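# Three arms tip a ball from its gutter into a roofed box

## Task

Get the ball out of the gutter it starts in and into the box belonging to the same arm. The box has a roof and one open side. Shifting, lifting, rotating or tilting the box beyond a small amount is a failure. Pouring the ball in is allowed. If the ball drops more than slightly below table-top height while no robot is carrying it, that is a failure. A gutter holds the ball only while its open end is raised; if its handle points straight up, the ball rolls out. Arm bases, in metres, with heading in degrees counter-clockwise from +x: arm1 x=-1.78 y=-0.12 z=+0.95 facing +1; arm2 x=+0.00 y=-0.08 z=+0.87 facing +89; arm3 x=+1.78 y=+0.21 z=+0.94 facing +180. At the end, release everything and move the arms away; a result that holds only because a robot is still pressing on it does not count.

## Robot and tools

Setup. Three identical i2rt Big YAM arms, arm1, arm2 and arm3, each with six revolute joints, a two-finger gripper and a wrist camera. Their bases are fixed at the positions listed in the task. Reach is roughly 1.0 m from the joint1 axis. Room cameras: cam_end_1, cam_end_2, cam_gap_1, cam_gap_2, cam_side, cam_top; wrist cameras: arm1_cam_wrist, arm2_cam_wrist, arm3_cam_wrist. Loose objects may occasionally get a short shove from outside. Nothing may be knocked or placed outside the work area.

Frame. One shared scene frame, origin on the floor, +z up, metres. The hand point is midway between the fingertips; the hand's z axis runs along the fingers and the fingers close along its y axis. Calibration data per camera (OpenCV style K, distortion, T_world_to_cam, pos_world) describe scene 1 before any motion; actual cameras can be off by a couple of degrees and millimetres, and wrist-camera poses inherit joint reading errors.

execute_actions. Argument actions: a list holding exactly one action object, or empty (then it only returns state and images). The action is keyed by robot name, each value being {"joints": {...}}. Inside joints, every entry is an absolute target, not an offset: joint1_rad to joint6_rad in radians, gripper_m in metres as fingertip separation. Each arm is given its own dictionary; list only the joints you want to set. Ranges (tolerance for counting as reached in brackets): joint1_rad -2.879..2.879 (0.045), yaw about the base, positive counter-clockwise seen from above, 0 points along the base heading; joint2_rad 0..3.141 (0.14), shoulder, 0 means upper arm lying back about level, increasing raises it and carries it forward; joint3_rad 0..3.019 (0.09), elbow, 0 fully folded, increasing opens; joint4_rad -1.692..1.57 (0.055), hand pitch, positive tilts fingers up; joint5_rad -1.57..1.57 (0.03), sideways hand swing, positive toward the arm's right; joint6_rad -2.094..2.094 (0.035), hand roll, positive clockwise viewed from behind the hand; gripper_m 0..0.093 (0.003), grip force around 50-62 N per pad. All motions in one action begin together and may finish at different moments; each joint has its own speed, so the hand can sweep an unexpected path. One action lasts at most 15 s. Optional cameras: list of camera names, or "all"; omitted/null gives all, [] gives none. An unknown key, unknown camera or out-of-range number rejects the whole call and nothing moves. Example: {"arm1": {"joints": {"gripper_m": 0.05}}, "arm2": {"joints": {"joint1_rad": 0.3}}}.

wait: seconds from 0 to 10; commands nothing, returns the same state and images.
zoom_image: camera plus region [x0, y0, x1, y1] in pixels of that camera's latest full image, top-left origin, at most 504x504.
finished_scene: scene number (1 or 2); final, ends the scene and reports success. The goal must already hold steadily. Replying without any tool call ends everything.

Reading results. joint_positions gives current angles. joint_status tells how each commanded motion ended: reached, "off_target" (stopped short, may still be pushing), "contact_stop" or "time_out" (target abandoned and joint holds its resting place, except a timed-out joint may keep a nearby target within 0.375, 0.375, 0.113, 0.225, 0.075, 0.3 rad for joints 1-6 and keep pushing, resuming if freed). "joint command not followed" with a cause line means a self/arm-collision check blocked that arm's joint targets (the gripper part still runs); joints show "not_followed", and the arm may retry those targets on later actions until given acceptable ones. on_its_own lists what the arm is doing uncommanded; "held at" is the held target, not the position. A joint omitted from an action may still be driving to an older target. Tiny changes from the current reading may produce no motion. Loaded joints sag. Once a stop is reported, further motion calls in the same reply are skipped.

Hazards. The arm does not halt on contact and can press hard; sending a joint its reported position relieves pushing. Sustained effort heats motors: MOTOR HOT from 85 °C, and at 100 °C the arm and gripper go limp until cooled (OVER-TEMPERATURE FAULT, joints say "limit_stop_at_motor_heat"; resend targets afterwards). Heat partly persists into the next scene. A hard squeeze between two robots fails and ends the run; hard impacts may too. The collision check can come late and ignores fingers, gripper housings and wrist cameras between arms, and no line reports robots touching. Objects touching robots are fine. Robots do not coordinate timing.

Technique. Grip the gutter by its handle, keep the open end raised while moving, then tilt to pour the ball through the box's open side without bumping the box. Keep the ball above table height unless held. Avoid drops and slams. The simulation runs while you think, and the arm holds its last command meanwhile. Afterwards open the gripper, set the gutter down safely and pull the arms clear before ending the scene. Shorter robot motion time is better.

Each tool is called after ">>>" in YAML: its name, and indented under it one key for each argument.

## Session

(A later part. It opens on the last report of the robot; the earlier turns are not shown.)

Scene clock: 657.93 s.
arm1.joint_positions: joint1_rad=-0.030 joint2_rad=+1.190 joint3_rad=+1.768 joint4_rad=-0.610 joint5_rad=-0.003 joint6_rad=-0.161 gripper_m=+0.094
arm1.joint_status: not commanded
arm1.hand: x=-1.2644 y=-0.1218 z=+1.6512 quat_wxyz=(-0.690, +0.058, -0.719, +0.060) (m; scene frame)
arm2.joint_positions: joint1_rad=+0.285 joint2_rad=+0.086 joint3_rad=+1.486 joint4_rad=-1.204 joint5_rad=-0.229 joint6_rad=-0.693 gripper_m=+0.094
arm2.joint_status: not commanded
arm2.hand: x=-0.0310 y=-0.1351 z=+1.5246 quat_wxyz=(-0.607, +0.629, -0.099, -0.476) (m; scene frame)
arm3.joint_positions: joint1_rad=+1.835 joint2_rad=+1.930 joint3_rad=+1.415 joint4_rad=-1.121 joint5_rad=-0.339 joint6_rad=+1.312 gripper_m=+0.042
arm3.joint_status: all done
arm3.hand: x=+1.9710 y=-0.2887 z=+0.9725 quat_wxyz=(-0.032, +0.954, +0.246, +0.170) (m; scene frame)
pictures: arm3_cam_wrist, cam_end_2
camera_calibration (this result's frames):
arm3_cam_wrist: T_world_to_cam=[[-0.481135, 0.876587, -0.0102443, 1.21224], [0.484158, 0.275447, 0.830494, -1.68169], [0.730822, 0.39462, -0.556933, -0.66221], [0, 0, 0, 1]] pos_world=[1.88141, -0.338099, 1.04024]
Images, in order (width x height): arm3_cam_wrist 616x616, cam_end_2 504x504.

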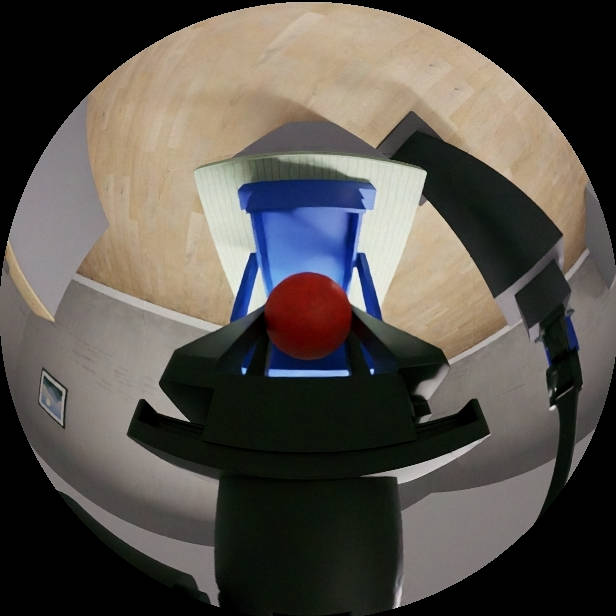

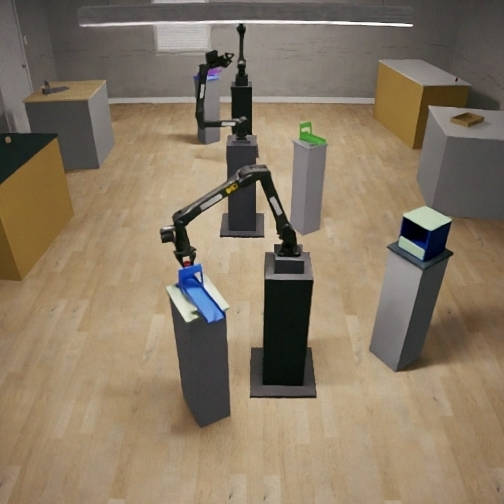

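>>> execute_actions:
  actions:
    - {"arm3":{"joints":{"joint1_rad":0.7,"joint2_rad":1.5}}}
  cameras: []

>>> execute_actions:
  actions:
    - {"arm3":{"joints":{"joint1_rad":-1.496,"joint3_rad":0.706,"joint4_rad":1.246,"joint5_rad":-0.45,"joint6_rad":0.0}}}
  cameras: ["cam_end_2"]

Scene clock: 779.60 s.
arm1.joint_positions: joint1_rad=-0.030 joint2_rad=+1.190 joint3_rad=+1.768 joint4_rad=-0.610 joint5_rad=-0.003 joint6_rad=-0.161 gripper_m=+0.094
arm1.joint_status: not commanded
arm1.hand: x=-1.2644 y=-0.1218 z=+1.6512 quat_wxyz=(-0.690, +0.058, -0.719, +0.060) (m; scene frame)
arm2.joint_positions: joint1_rad=+0.285 joint2_rad=+0.086 joint3_rad=+1.486 joint4_rad=-1.204 joint5_rad=-0.229 joint6_rad=-0.693 gripper_m=+0.094
arm2.joint_status: not commanded
arm2.hand: x=-0.0310 y=-0.1351 z=+1.5246 quat_wxyz=(-0.607, +0.629, -0.099, -0.476) (m; scene frame)
arm3.joint_positions: joint1_rad=+0.698 joint2_rad=+1.486 joint3_rad=+1.415 joint4_rad=-1.122 joint5_rad=-0.337 joint6_rad=+1.312 gripper_m=+0.042
arm3.joint_status: all done
arm3.hand: x=+1.4104 y=-0.1641 z=+1.2004 quat_wxyz=(+0.244, +0.932, -0.266, +0.040) (m; scene frame)
pictures: none
No camera images: the call's "cameras" was empty. Leave "cameras" out to get every camera's image.

Scene clock: 781.77 s.
arm1.joint_positions: joint1_rad=-0.030 joint2_rad=+1.190 joint3_rad=+1.768 joint4_rad=-0.610 joint5_rad=-0.003 joint6_rad=-0.161 gripper_m=+0.094
arm1.joint_status: not commanded
arm1.hand: x=-1.2644 y=-0.1218 z=+1.6512 quat_wxyz=(-0.690, +0.058, -0.719, +0.060) (m; scene frame)
arm2.joint_positions: joint1_rad=+0.285 joint2_rad=+0.086 joint3_rad=+1.486 joint4_rad=-1.204 joint5_rad=-0.229 joint6_rad=-0.693 gripper_m=+0.094
arm2.joint_status: not commanded
arm2.hand: x=-0.0310 y=-0.1351 z=+1.5246 quat_wxyz=(-0.607, +0.629, -0.099, -0.476) (m; scene frame)
arm3.joint_positions: joint1_rad=-1.493 joint2_rad=+1.502 joint3_rad=+0.719 joint4_rad=+1.228 joint5_rad=-0.448 joint6_rad=+0.007 gripper_m=+0.042
arm3.joint_status: all done
arm3.hand: x=+1.6666 y=+0.7491 z=+1.2769 quat_wxyz=(-0.473, +0.509, -0.218, -0.685) (m; scene frame)
pictures: cam_end_2
Images, in order (width x height): cam_end_2 504x504.

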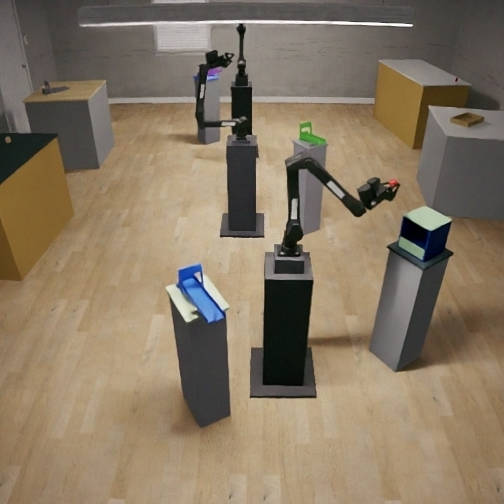

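>>> execute_actions:
  actions:
    - {"arm3":{"joints":{"joint2_rad":2.085,"joint3_rad":0.68,"joint4_rad":1.26}}}
  cameras: ["arm3_cam_wrist","cam_end_2","cam_side"]

Scene clock: 805.97 s.
arm1.joint_positions: joint1_rad=-0.030 joint2_rad=+1.190 joint3_rad=+1.768 joint4_rad=-0.610 joint5_rad=-0.003 joint6_rad=-0.161 gripper_m=+0.094
arm1.joint_status: not commanded
arm1.hand: x=-1.2644 y=-0.1218 z=+1.6512 quat_wxyz=(-0.690, +0.058, -0.719, +0.060) (m; scene frame)
arm2.joint_positions: joint1_rad=+0.285 joint2_rad=+0.086 joint3_rad=+1.486 joint4_rad=-1.204 joint5_rad=-0.229 joint6_rad=-0.693 gripper_m=+0.094
arm2.joint_status: not commanded
arm2.hand: x=-0.0310 y=-0.1351 z=+1.5246 quat_wxyz=(-0.607, +0.629, -0.099, -0.476) (m; scene frame)
arm3.joint_positions: joint1_rad=-1.493 joint2_rad=+2.083 joint3_rad=+0.681 joint4_rad=+1.251 joint5_rad=-0.448 joint6_rad=+0.007 gripper_m=+0.042
arm3.joint_status: all done
arm3.hand: x=+1.6663 y=+0.7652 z=+0.9512 quat_wxyz=(-0.308, +0.639, -0.399, -0.580) (m; scene frame)
pictures: arm3_cam_wrist, cam_end_2, cam_side
camera_calibration (this result's frames):
arm3_cam_wrist: T_world_to_cam=[[0.874189, 0.48035, -0.0711209, -1.75572], [0.291035, -0.635535, -0.715118, 0.682302], [-0.388707, 0.604449, -0.695376, 0.969324], [0, 0, 0, 1]] pos_world=[1.71304, 0.691078, 1.0371]
Images, in order (width x height): arm3_cam_wrist 616x616, cam_end_2 504x504, cam_side 504x504.

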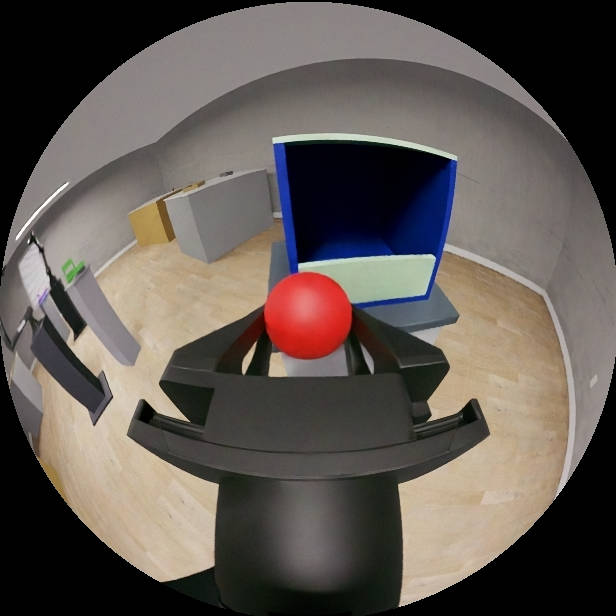

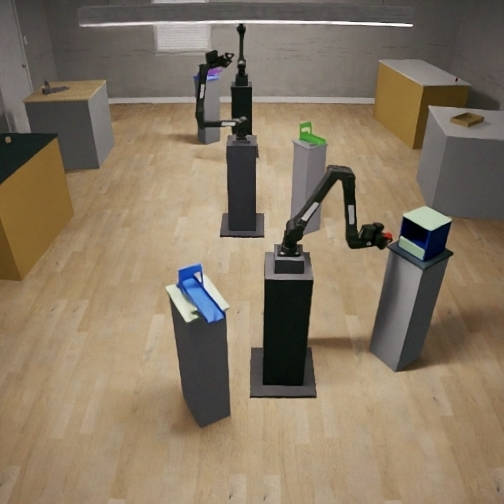

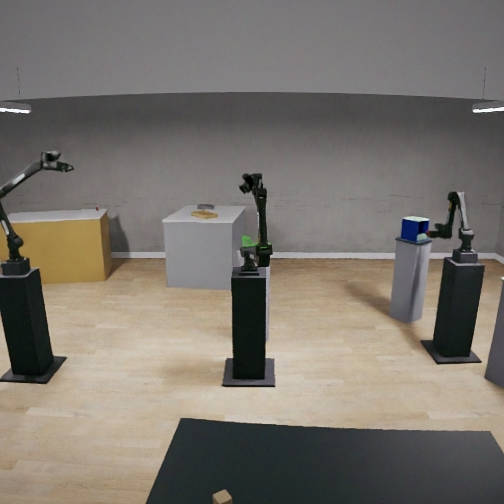

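>>> zoom_image:
  camera: "arm3_cam_wrist"
  region: [260, 120, 480, 340]

Region (260, 120, 480, 340) of arm3_cam_wrist's 616x616 image, scaled by 2.291, with more detail than that image has.

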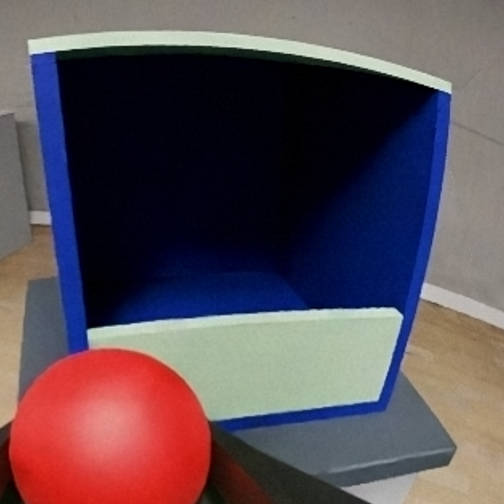

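>>> zoom_image:
  camera: "cam_end_2"
  region: [340, 195, 460, 275]

>>> zoom_image:
  camera: "cam_side"
  region: [390, 190, 490, 270]

Region (340, 195, 460, 275) of cam_end_2's 504x504 image, scaled by 4.200, with more detail than that image has.

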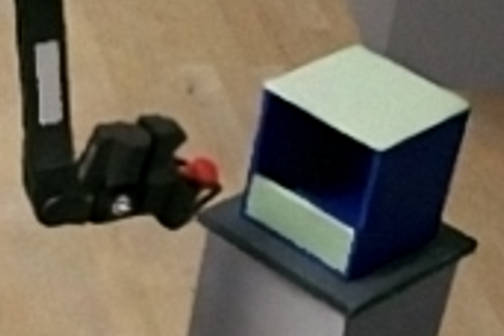

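Region (390, 190, 490, 270) of cam_side's 504x504 image, scaled by 5.040, with more detail than that image has; it fills the top 403 rows of this view, and the rest is white.

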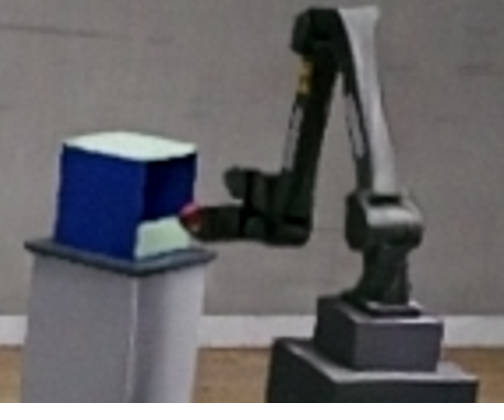

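>>> execute_actions:
  actions:
    - {"arm3":{"joints":{"joint3_rad":0.865,"joint4_rad":1.085}}}
  cameras: ["arm3_cam_wrist"]

Scene clock: 908.33 s.
arm1.joint_positions: joint1_rad=-0.030 joint2_rad=+1.190 joint3_rad=+1.768 joint4_rad=-0.610 joint5_rad=-0.003 joint6_rad=-0.161 gripper_m=+0.094
arm1.joint_status: not commanded
arm1.hand: x=-1.2644 y=-0.1218 z=+1.6512 quat_wxyz=(-0.690, +0.058, -0.719, +0.060) (m; scene frame)
arm2.joint_positions: joint1_rad=+0.285 joint2_rad=+0.086 joint3_rad=+1.486 joint4_rad=-1.204 joint5_rad=-0.229 joint6_rad=-0.693 gripper_m=+0.094
arm2.joint_status: not commanded
arm2.hand: x=-0.0310 y=-0.1351 z=+1.5246 quat_wxyz=(-0.607, +0.629, -0.099, -0.476) (m; scene frame)
arm3.joint_positions: joint1_rad=-1.493 joint2_rad=+2.083 joint3_rad=+0.849 joint4_rad=+1.093 joint5_rad=-0.448 joint6_rad=+0.007 gripper_m=+0.042
arm3.joint_status: all done
arm3.hand: x=+1.6618 y=+0.8273 z=+0.9694 quat_wxyz=(-0.311, +0.638, -0.397, -0.582) (m; scene frame)
pictures: arm3_cam_wrist
camera_calibration (this result's frames):
arm3_cam_wrist: T_world_to_cam=[[0.874129, 0.481031, -0.067143, -1.78461], [0.290563, -0.628695, -0.721329, 0.737159], [-0.389194, 0.611025, -0.689331, 0.932239], [0, 0, 0, 1]] pos_world=[1.70861, 0.75228, 1.05453]
Images, in order (width x height): arm3_cam_wrist 616x616.

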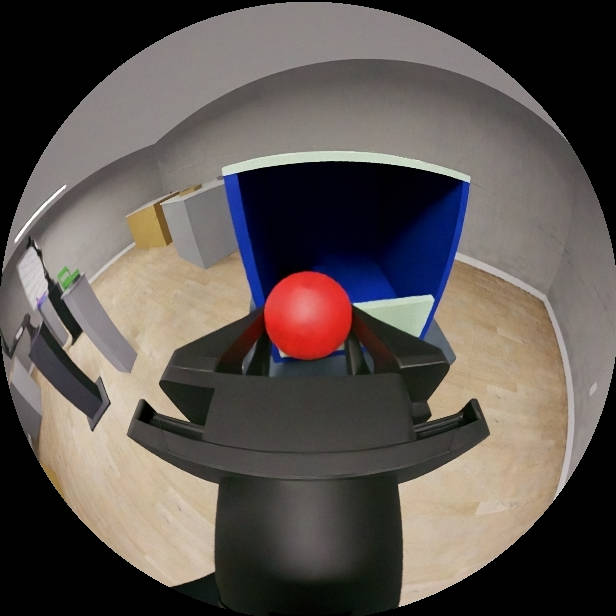

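>>> zoom_image:
  camera: "arm3_cam_wrist"
  region: [210, 140, 490, 360]

Region (210, 140, 490, 360) of arm3_cam_wrist's 616x616 image, scaled by 1.800, with more detail than that image has; it fills the top 396 rows of this view, and the rest is white.

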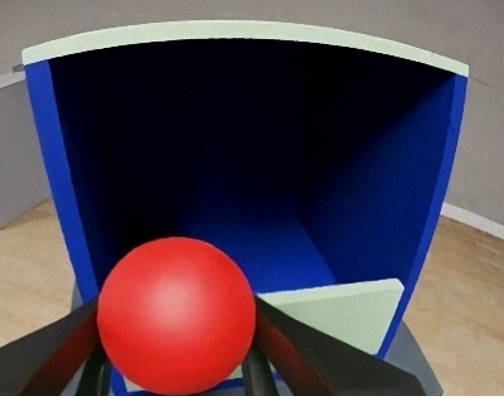

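>>> execute_actions:
  actions:
    - {"arm3":{"joints":{"joint2_rad":2.163,"joint3_rad":1.05,"joint4_rad":0.955}}}
  cameras: ["arm3_cam_wrist","cam_end_2"]

Scene clock: 946.17 s.
arm1.joint_positions: joint1_rad=-0.030 joint2_rad=+1.190 joint3_rad=+1.768 joint4_rad=-0.610 joint5_rad=-0.003 joint6_rad=-0.161 gripper_m=+0.094
arm1.joint_status: not commanded
arm1.hand: x=-1.2644 y=-0.1218 z=+1.6512 quat_wxyz=(-0.690, +0.058, -0.719, +0.060) (m; scene frame)
arm2.joint_positions: joint1_rad=+0.285 joint2_rad=+0.086 joint3_rad=+1.486 joint4_rad=-1.204 joint5_rad=-0.229 joint6_rad=-0.693 gripper_m=+0.094
arm2.joint_status: not commanded
arm2.hand: x=-0.0310 y=-0.1351 z=+1.5246 quat_wxyz=(-0.607, +0.629, -0.099, -0.476) (m; scene frame)
arm3.joint_positions: joint1_rad=-1.493 joint2_rad=+2.153 joint3_rad=+1.020 joint4_rad=+0.962 joint5_rad=-0.448 joint6_rad=+0.007 gripper_m=+0.042
arm3.joint_status: all done
arm3.hand: x=+1.6579 y=+0.8821 z=+0.9594 quat_wxyz=(-0.302, +0.643, -0.405, -0.576) (m; scene frame)
pictures: arm3_cam_wrist, cam_end_2
camera_calibration (this result's frames):
arm3_cam_wrist: T_world_to_cam=[[0.87432, 0.478879, -0.0789975, -1.79532], [0.292269, -0.649422, -0.702019, 0.762473], [-0.387484, 0.5907, -0.707764, 0.923043], [0, 0, 0, 1]] pos_world=[1.7045, 0.809667, 1.04674]
Images, in order (width x height): arm3_cam_wrist 616x616, cam_end_2 504x504.

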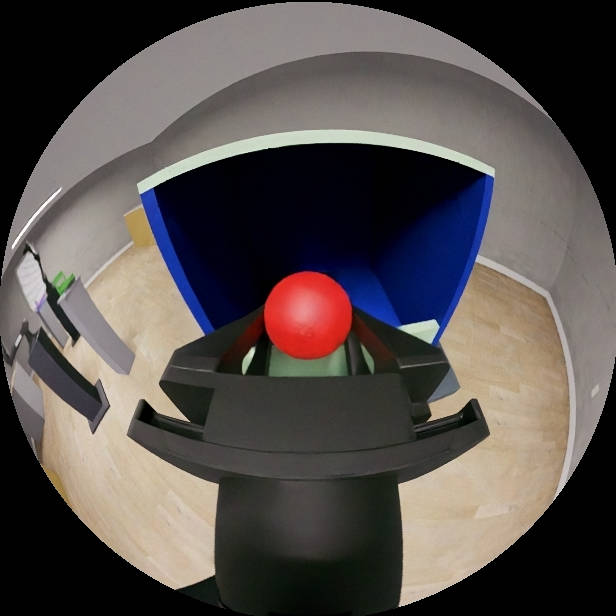

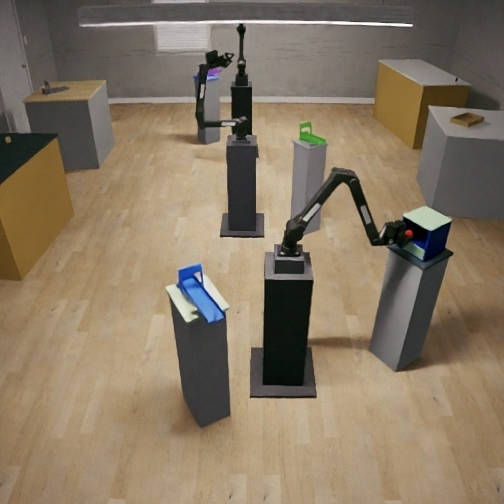

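>>> execute_actions:
  actions:
    - {"arm3":{"joints":{"joint2_rad":2.195,"joint3_rad":1.235,"joint4_rad":0.825}}}
  cameras: ["arm3_cam_wrist","cam_end_2"]

Scene clock: 973.90 s.
arm1.joint_positions: joint1_rad=-0.030 joint2_rad=+1.190 joint3_rad=+1.768 joint4_rad=-0.610 joint5_rad=-0.003 joint6_rad=-0.161 gripper_m=+0.094
arm1.joint_status: not commanded
arm1.hand: x=-1.2644 y=-0.1218 z=+1.6512 quat_wxyz=(-0.690, +0.058, -0.719, +0.060) (m; scene frame)
arm2.joint_positions: joint1_rad=+0.285 joint2_rad=+0.086 joint3_rad=+1.486 joint4_rad=-1.204 joint5_rad=-0.229 joint6_rad=-0.693 gripper_m=+0.094
arm2.joint_status: not commanded
arm2.hand: x=-0.0310 y=-0.1351 z=+1.5246 quat_wxyz=(-0.607, +0.629, -0.099, -0.476) (m; scene frame)
arm3.joint_positions: joint1_rad=-1.493 joint2_rad=+2.181 joint3_rad=+1.205 joint4_rad=+0.833 joint5_rad=-0.448 joint6_rad=+0.007 gripper_m=+0.042
arm3.joint_status: all done
arm3.hand: x=+1.6535 y=+0.9427 z=+0.9874 quat_wxyz=(-0.311, +0.638, -0.397, -0.582) (m; scene frame)
pictures: arm3_cam_wrist, cam_end_2
camera_calibration (this result's frames):
arm3_cam_wrist: T_world_to_cam=[[0.874141, 0.480927, -0.067721, -1.83104], [0.290944, -0.630192, -0.719868, 0.824518], [-0.388881, 0.609563, -0.6908, 0.873178], [0, 0, 0, 1]] pos_world=[1.70026, 0.867943, 1.07274]
Images, in order (width x height): arm3_cam_wrist 616x616, cam_end_2 504x504.

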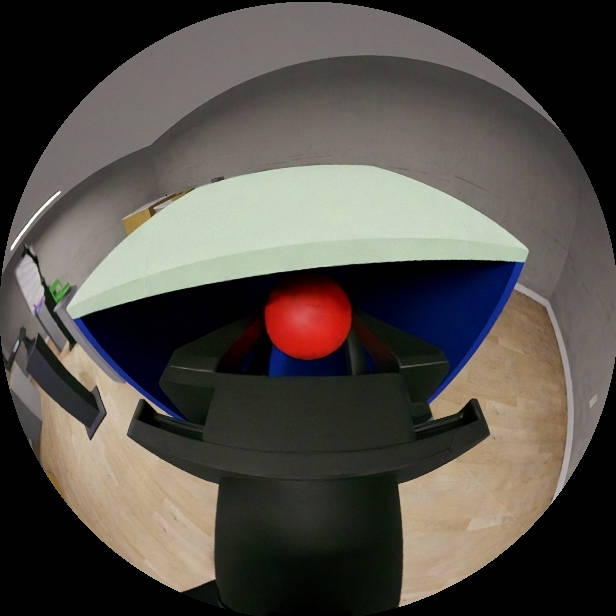

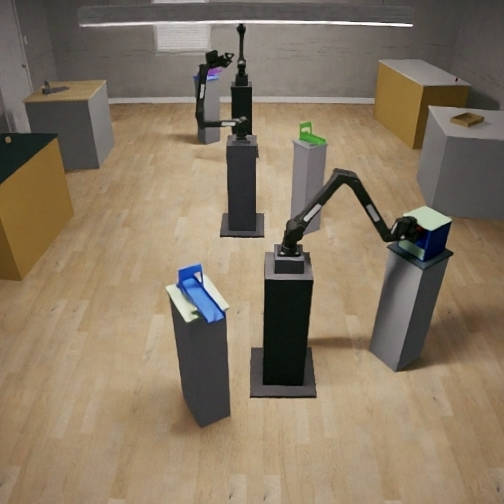

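>>> execute_actions:
  actions:
    - {"arm3":{"joints":{"joint2_rad":2.232}}}
  cameras: ["arm3_cam_wrist"]

Scene clock: 989.53 s.
arm1.joint_positions: joint1_rad=-0.030 joint2_rad=+1.190 joint3_rad=+1.768 joint4_rad=-0.610 joint5_rad=-0.003 joint6_rad=-0.161 gripper_m=+0.094
arm1.joint_status: not commanded
arm1.hand: x=-1.2644 y=-0.1218 z=+1.6512 quat_wxyz=(-0.690, +0.058, -0.719, +0.060) (m; scene frame)
arm2.joint_positions: joint1_rad=+0.285 joint2_rad=+0.086 joint3_rad=+1.486 joint4_rad=-1.204 joint5_rad=-0.229 joint6_rad=-0.693 gripper_m=+0.094
arm2.joint_status: not commanded
arm2.hand: x=-0.0310 y=-0.1351 z=+1.5246 quat_wxyz=(-0.607, +0.629, -0.099, -0.476) (m; scene frame)
arm3.joint_positions: joint1_rad=-1.493 joint2_rad=+2.210 joint3_rad=+1.205 joint4_rad=+0.833 joint5_rad=-0.448 joint6_rad=+0.007 gripper_m=+0.042
arm3.joint_status: all done
arm3.hand: x=+1.6538 y=+0.9403 z=+0.9673 quat_wxyz=(-0.302, +0.643, -0.405, -0.576) (m; scene frame)
pictures: arm3_cam_wrist
camera_calibration (this result's frames):
arm3_cam_wrist: T_world_to_cam=[[0.874328, 0.478785, -0.0794727, -1.81834], [0.292324, -0.650224, -0.701253, 0.806964], [-0.387425, 0.589893, -0.708469, 0.894068], [0, 0, 0, 1]] pos_world=[1.70031, 0.867898, 1.0548]
Images, in order (width x height): arm3_cam_wrist 616x616.

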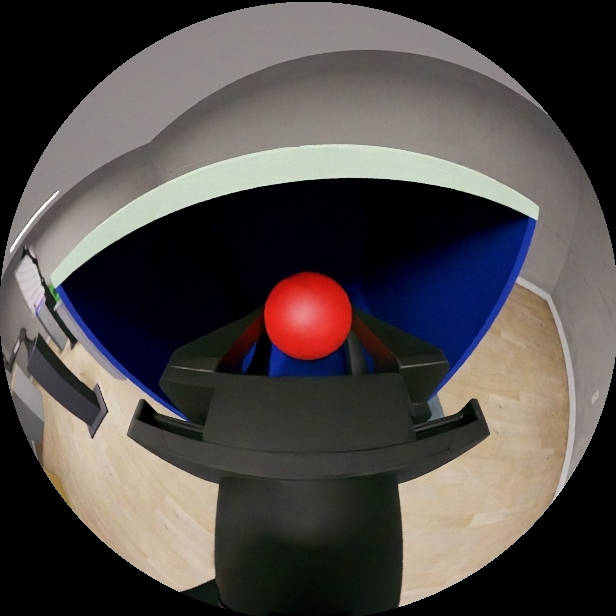

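>>> execute_actions:
  actions: []
  cameras: ["arm3_cam_wrist","cam_end_2","cam_top"]

Scene clock: 1014.37 s.
arm1.joint_positions: joint1_rad=-0.030 joint2_rad=+1.190 joint3_rad=+1.768 joint4_rad=-0.610 joint5_rad=-0.003 joint6_rad=-0.161 gripper_m=+0.094
arm1.joint_status: not commanded
arm1.hand: x=-1.2644 y=-0.1218 z=+1.6512 quat_wxyz=(-0.690, +0.058, -0.719, +0.060) (m; scene frame)
arm2.joint_positions: joint1_rad=+0.285 joint2_rad=+0.086 joint3_rad=+1.486 joint4_rad=-1.204 joint5_rad=-0.229 joint6_rad=-0.693 gripper_m=+0.094
arm2.joint_status: not commanded
arm2.hand: x=-0.0310 y=-0.1351 z=+1.5246 quat_wxyz=(-0.607, +0.629, -0.099, -0.476) (m; scene frame)
arm3.joint_positions: joint1_rad=-1.493 joint2_rad=+2.210 joint3_rad=+1.205 joint4_rad=+0.833 joint5_rad=-0.448 joint6_rad=+0.007 gripper_m=+0.042
arm3.joint_status: all done
arm3.hand: x=+1.6538 y=+0.9403 z=+0.9673 quat_wxyz=(-0.302, +0.643, -0.405, -0.576) (m; scene frame)
pictures: arm3_cam_wrist, cam_end_2, cam_top
camera_calibration (this result's frames):
arm3_cam_wrist: T_world_to_cam=[[0.874328, 0.478785, -0.0794727, -1.81834], [0.292324, -0.650224, -0.701253, 0.806964], [-0.387425, 0.589893, -0.708469, 0.894068], [0, 0, 0, 1]] pos_world=[1.70031, 0.867898, 1.0548]
Images, in order (width x height): arm3_cam_wrist 616x616, cam_end_2 504x504, cam_top 504x504.

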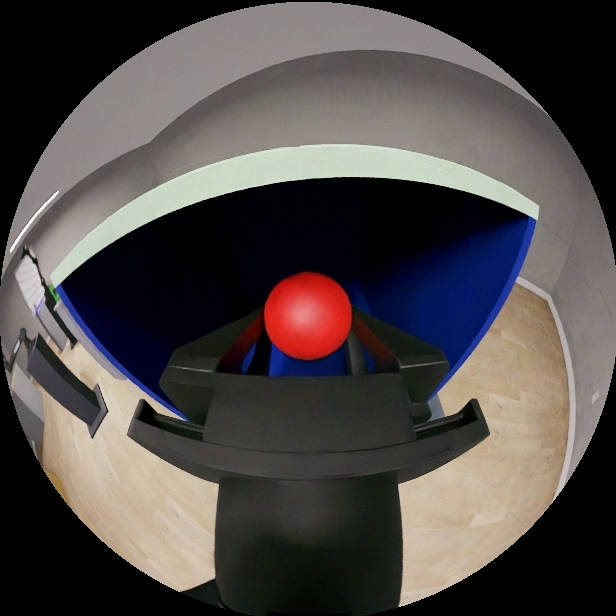

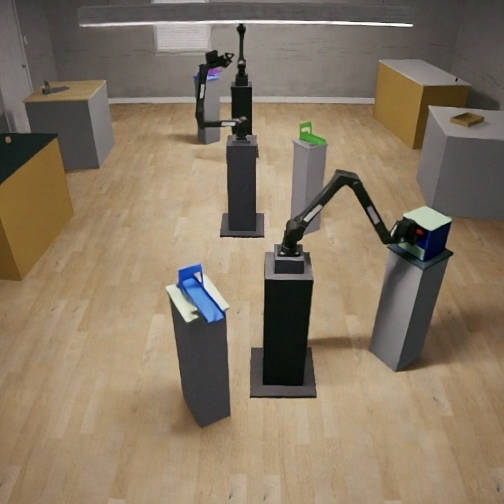

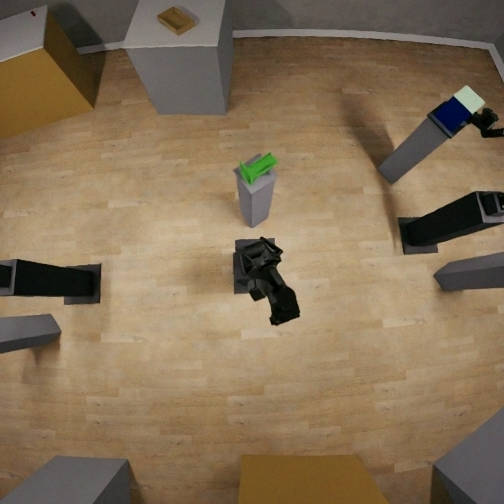

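>>> execute_actions:
  actions:
    - {"arm3":{"joints":{"gripper_m":0.062}}}
  cameras: ["arm3_cam_wrist","cam_end_2"]

Scene clock: 1020.67 s.
arm1.joint_positions: joint1_rad=-0.030 joint2_rad=+1.190 joint3_rad=+1.768 joint4_rad=-0.610 joint5_rad=-0.003 joint6_rad=-0.161 gripper_m=+0.094
arm1.joint_status: not commanded
arm1.hand: x=-1.2644 y=-0.1218 z=+1.6512 quat_wxyz=(-0.690, +0.058, -0.719, +0.060) (m; scene frame)
arm2.joint_positions: joint1_rad=+0.285 joint2_rad=+0.086 joint3_rad=+1.486 joint4_rad=-1.204 joint5_rad=-0.229 joint6_rad=-0.693 gripper_m=+0.094
arm2.joint_status: not commanded
arm2.hand: x=-0.0310 y=-0.1351 z=+1.5246 quat_wxyz=(-0.607, +0.629, -0.099, -0.476) (m; scene frame)
arm3.joint_positions: joint1_rad=-1.493 joint2_rad=+2.210 joint3_rad=+1.205 joint4_rad=+0.833 joint5_rad=-0.448 joint6_rad=+0.007 gripper_m=+0.062
arm3.joint_status: all done
arm3.hand: x=+1.6538 y=+0.9403 z=+0.9673 quat_wxyz=(-0.302, +0.643, -0.405, -0.576) (m; scene frame)
pictures: arm3_cam_wrist, cam_end_2
camera_calibration (this result's frames):
arm3_cam_wrist: T_world_to_cam=[[0.874328, 0.478785, -0.0794727, -1.81834], [0.292324, -0.650224, -0.701253, 0.806964], [-0.387425, 0.589893, -0.708469, 0.894068], [0, 0, 0, 1]] pos_world=[1.70031, 0.867898, 1.0548]
Images, in order (width x height): arm3_cam_wrist 616x616, cam_end_2 504x504.

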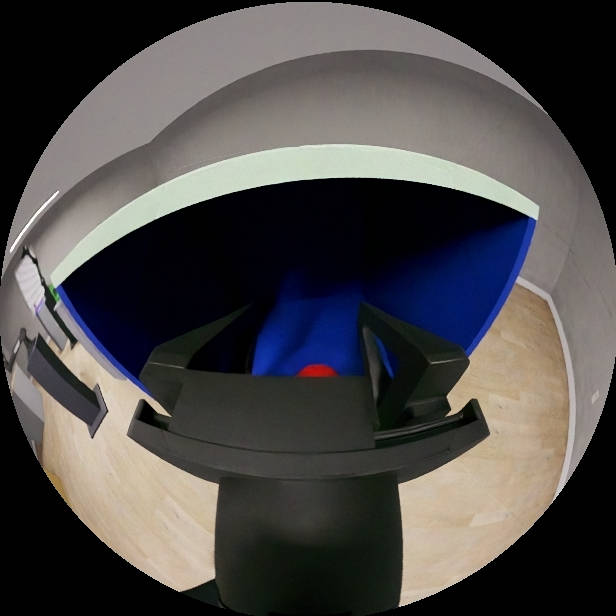

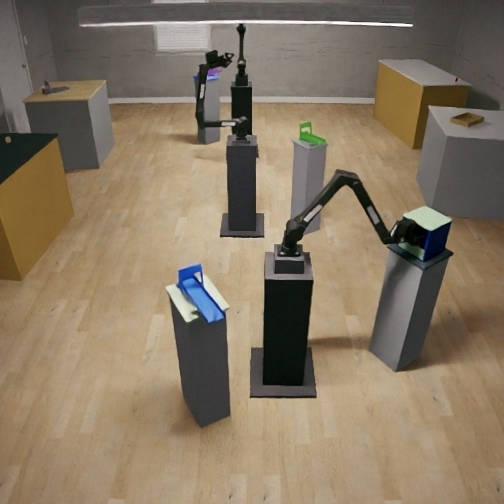

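>>> execute_actions:
  actions:
    - {"arm3":{"joints":{"joint2_rad":2.17,"joint3_rad":1.11,"joint4_rad":0.91}}}
  cameras: ["arm3_cam_wrist"]

Scene clock: 1041.60 s.
arm1.joint_positions: joint1_rad=-0.030 joint2_rad=+1.190 joint3_rad=+1.768 joint4_rad=-0.610 joint5_rad=-0.003 joint6_rad=-0.161 gripper_m=+0.094
arm1.joint_status: not commanded
arm1.hand: x=-1.2644 y=-0.1218 z=+1.6512 quat_wxyz=(-0.690, +0.058, -0.719, +0.060) (m; scene frame)
arm2.joint_positions: joint1_rad=+0.285 joint2_rad=+0.086 joint3_rad=+1.486 joint4_rad=-1.204 joint5_rad=-0.229 joint6_rad=-0.693 gripper_m=+0.094
arm2.joint_status: not commanded
arm2.hand: x=-0.0310 y=-0.1351 z=+1.5246 quat_wxyz=(-0.607, +0.629, -0.099, -0.476) (m; scene frame)
arm3.joint_positions: joint1_rad=-1.493 joint2_rad=+2.185 joint3_rad=+1.118 joint4_rad=+0.893 joint5_rad=-0.448 joint6_rad=+0.007 gripper_m=+0.062
arm3.joint_status: all done
arm3.hand: x=+1.6557 y=+0.9130 z=+0.9612 quat_wxyz=(-0.301, +0.643, -0.406, -0.575) (m; scene frame)
pictures: arm3_cam_wrist
camera_calibration (this result's frames):
arm3_cam_wrist: T_world_to_cam=[[0.874349, 0.478534, -0.0807394, -1.8061], [0.292471, -0.652358, -0.699207, 0.784078], [-0.387265, 0.587737, -0.710346, 0.91003], [0, 0, 0, 1]] pos_world=[1.70226, 0.840919, 1.04885]
Images, in order (width x height): arm3_cam_wrist 616x616.

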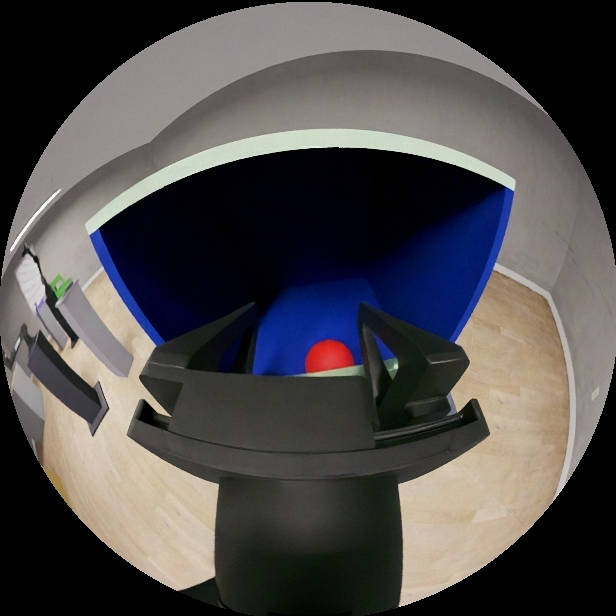

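The ball is inside behind the lip. Continue withdrawing.

>>> execute_actions:
  actions:
    - {"arm3":{"joints":{"joint2_rad":2.12,"joint3_rad":1.0,"joint4_rad":0.99}}}
  cameras: ["arm3_cam_wrist"]

>>> execute_actions:
  actions:
    - {"arm3":{"joints":{"joint2_rad":2.06,"joint3_rad":0.85,"joint4_rad":1.1}}}
  cameras: ["arm3_cam_wrist"]

Scene clock: 1047.60 s.
arm1.joint_positions: joint1_rad=-0.030 joint2_rad=+1.190 joint3_rad=+1.768 joint4_rad=-0.610 joint5_rad=-0.003 joint6_rad=-0.161 gripper_m=+0.094
arm1.joint_status: not commanded
arm1.hand: x=-1.2644 y=-0.1218 z=+1.6512 quat_wxyz=(-0.690, +0.058, -0.719, +0.060) (m; scene frame)
arm2.joint_positions: joint1_rad=+0.285 joint2_rad=+0.086 joint3_rad=+1.486 joint4_rad=-1.204 joint5_rad=-0.229 joint6_rad=-0.693 gripper_m=+0.094
arm2.joint_status: not commanded
arm2.hand: x=-0.0310 y=-0.1351 z=+1.5246 quat_wxyz=(-0.607, +0.629, -0.099, -0.476) (m; scene frame)
arm3.joint_positions: joint1_rad=-1.493 joint2_rad=+2.131 joint3_rad=+1.010 joint4_rad=+0.973 joint5_rad=-0.448 joint6_rad=+0.007 gripper_m=+0.062
arm3.joint_status: all done
arm3.hand: x=+1.6580 y=+0.8808 z=+0.9724 quat_wxyz=(-0.309, +0.639, -0.399, -0.581) (m; scene frame)
pictures: arm3_cam_wrist
camera_calibration (this result's frames):
arm3_cam_wrist: T_world_to_cam=[[0.87417, 0.480602, -0.0696308, -1.8041], [0.29117, -0.633476, -0.716888, 0.772953], [-0.388647, 0.606407, -0.693703, 0.90745], [0, 0, 0, 1]] pos_world=[1.7047, 0.806415, 1.058]
Images, in order (width x height): arm3_cam_wrist 616x616.

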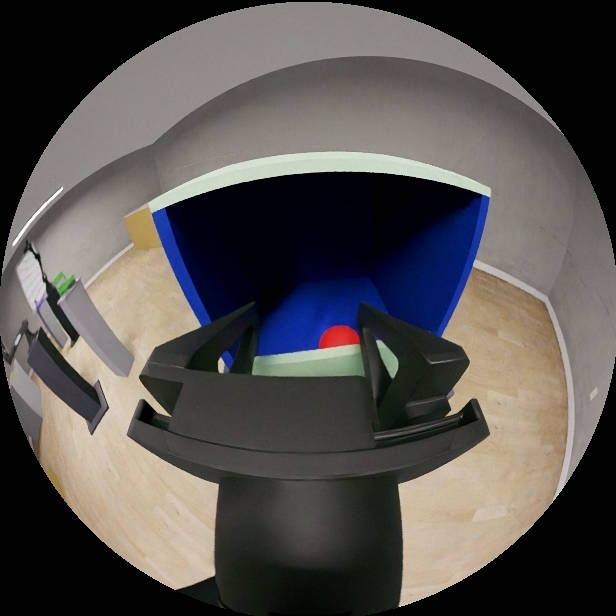

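Scene clock: 1048.40 s.
arm1.joint_positions: joint1_rad=-0.030 joint2_rad=+1.190 joint3_rad=+1.768 joint4_rad=-0.610 joint5_rad=-0.003 joint6_rad=-0.161 gripper_m=+0.094
arm1.joint_status: not commanded
arm1.hand: x=-1.2644 y=-0.1218 z=+1.6512 quat_wxyz=(-0.690, +0.058, -0.719, +0.060) (m; scene frame)
arm2.joint_positions: joint1_rad=+0.285 joint2_rad=+0.086 joint3_rad=+1.486 joint4_rad=-1.204 joint5_rad=-0.229 joint6_rad=-0.693 gripper_m=+0.094
arm2.joint_status: not commanded
arm2.hand: x=-0.0310 y=-0.1351 z=+1.5246 quat_wxyz=(-0.607, +0.629, -0.099, -0.476) (m; scene frame)
arm3.joint_positions: joint1_rad=-1.493 joint2_rad=+2.068 joint3_rad=+0.858 joint4_rad=+1.083 joint5_rad=-0.448 joint6_rad=+0.007 gripper_m=+0.062
arm3.joint_status: all done
arm3.hand: x=+1.6615 y=+0.8319 z=+0.9794 quat_wxyz=(-0.316, +0.635, -0.393, -0.585) (m; scene frame)
pictures: arm3_cam_wrist
camera_calibration (this result's frames):
arm3_cam_wrist: T_world_to_cam=[[0.874044, 0.482019, -0.0608661, -1.79267], [0.290124, -0.618314, -0.730422, 0.748331], [-0.389712, 0.620762, -0.680279, 0.92004], [0, 0, 0, 1]] pos_world=[1.70832, 0.755681, 1.06337]
Images, in order (width x height): arm3_cam_wrist 616x616.

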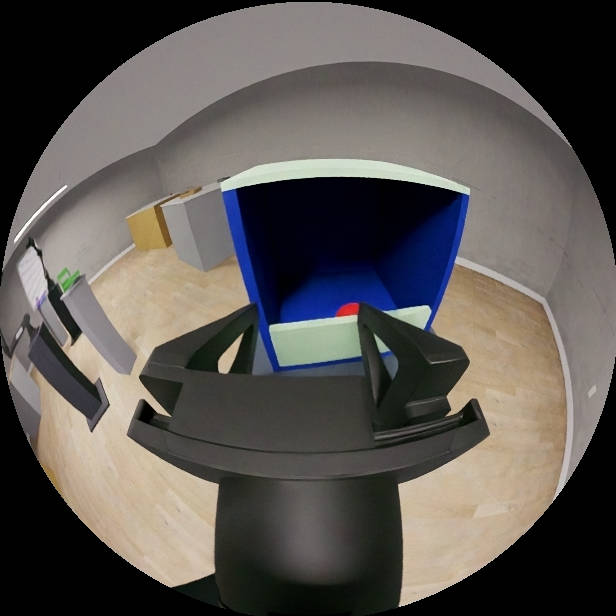

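>>> execute_actions:
  actions:
    - {"arm3":{"joints":{"joint2_rad":1.85,"joint3_rad":0.62,"joint4_rad":1.2}}}
  cameras: ["arm3_cam_wrist","cam_end_2"]

Scene clock: 1055.60 s.
arm1.joint_positions: joint1_rad=-0.030 joint2_rad=+1.190 joint3_rad=+1.768 joint4_rad=-0.610 joint5_rad=-0.003 joint6_rad=-0.161 gripper_m=+0.094
arm1.joint_status: not commanded
arm1.hand: x=-1.2644 y=-0.1218 z=+1.6512 quat_wxyz=(-0.690, +0.058, -0.719, +0.060) (m; scene frame)
arm2.joint_positions: joint1_rad=+0.285 joint2_rad=+0.086 joint3_rad=+1.486 joint4_rad=-1.204 joint5_rad=-0.229 joint6_rad=-0.693 gripper_m=+0.094
arm2.joint_status: not commanded
arm2.hand: x=-0.0310 y=-0.1351 z=+1.5246 quat_wxyz=(-0.607, +0.629, -0.099, -0.476) (m; scene frame)
arm3.joint_positions: joint1_rad=-1.493 joint2_rad=+1.842 joint3_rad=+0.631 joint4_rad=+1.189 joint5_rad=-0.448 joint6_rad=+0.007 gripper_m=+0.062
arm3.joint_status: all done
arm3.hand: x=+1.6664 y=+0.7600 z=+1.0490 quat_wxyz=(-0.347, +0.616, -0.363, -0.607) (m; scene frame)
pictures: arm3_cam_wrist, cam_end_2
camera_calibration (this result's frames):
arm3_cam_wrist: T_world_to_cam=[[0.873613, 0.486324, -0.017024, -1.80667], [0.28463, -0.539048, -0.792725, 0.767628], [-0.394698, 0.687689, -0.609342, 0.896973], [0, 0, 0, 1]] pos_world=[1.71387, 0.675578, 1.12432]
Images, in order (width x height): arm3_cam_wrist 616x616, cam_end_2 504x504.

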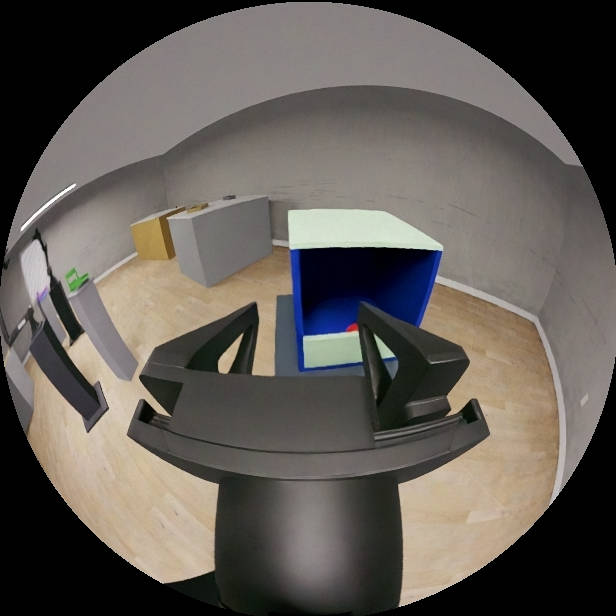

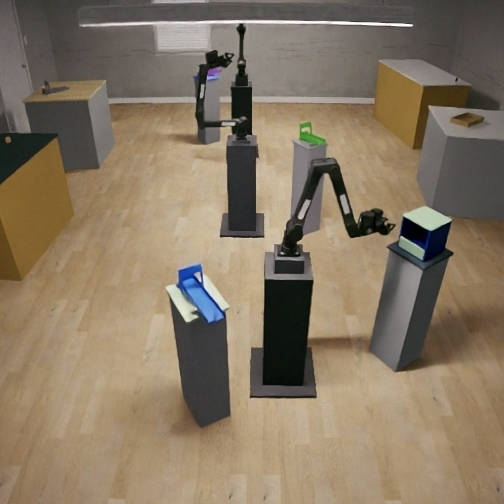

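>>> execute_actions:
  actions:
    - {"arm3":{"joints":{"joint2_rad":1.4,"joint3_rad":0.5}}}
  cameras: ["cam_end_2"]

>>> finished_scene:
  scene: 1

Scene clock: 1067.50 s.
arm1.joint_positions: joint1_rad=-0.030 joint2_rad=+1.190 joint3_rad=+1.768 joint4_rad=-0.610 joint5_rad=-0.003 joint6_rad=-0.161 gripper_m=+0.094
arm1.joint_status: not commanded
arm1.hand: x=-1.2644 y=-0.1218 z=+1.6512 quat_wxyz=(-0.690, +0.058, -0.719, +0.060) (m; scene frame)
arm2.joint_positions: joint1_rad=+0.285 joint2_rad=+0.086 joint3_rad=+1.486 joint4_rad=-1.204 joint5_rad=-0.229 joint6_rad=-0.693 gripper_m=+0.094
arm2.joint_status: not commanded
arm2.hand: x=-0.0310 y=-0.1351 z=+1.5246 quat_wxyz=(-0.607, +0.629, -0.099, -0.476) (m; scene frame)
arm3.joint_positions: joint1_rad=-1.493 joint2_rad=+1.391 joint3_rad=+0.501 joint4_rad=+1.192 joint5_rad=-0.448 joint6_rad=+0.007 gripper_m=+0.062
arm3.joint_status: all done
arm3.hand: x=+1.6711 y=+0.6881 z=+1.2211 quat_wxyz=(-0.437, +0.545, -0.264, -0.665) (m; scene frame)
pictures: cam_end_2
Images, in order (width x height): cam_end_2 504x504.

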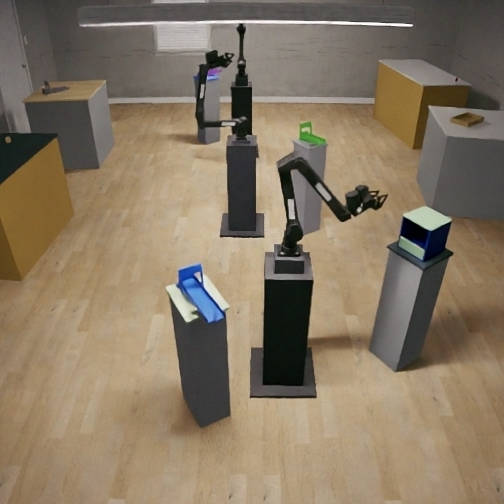

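The scene is finished: the task was done.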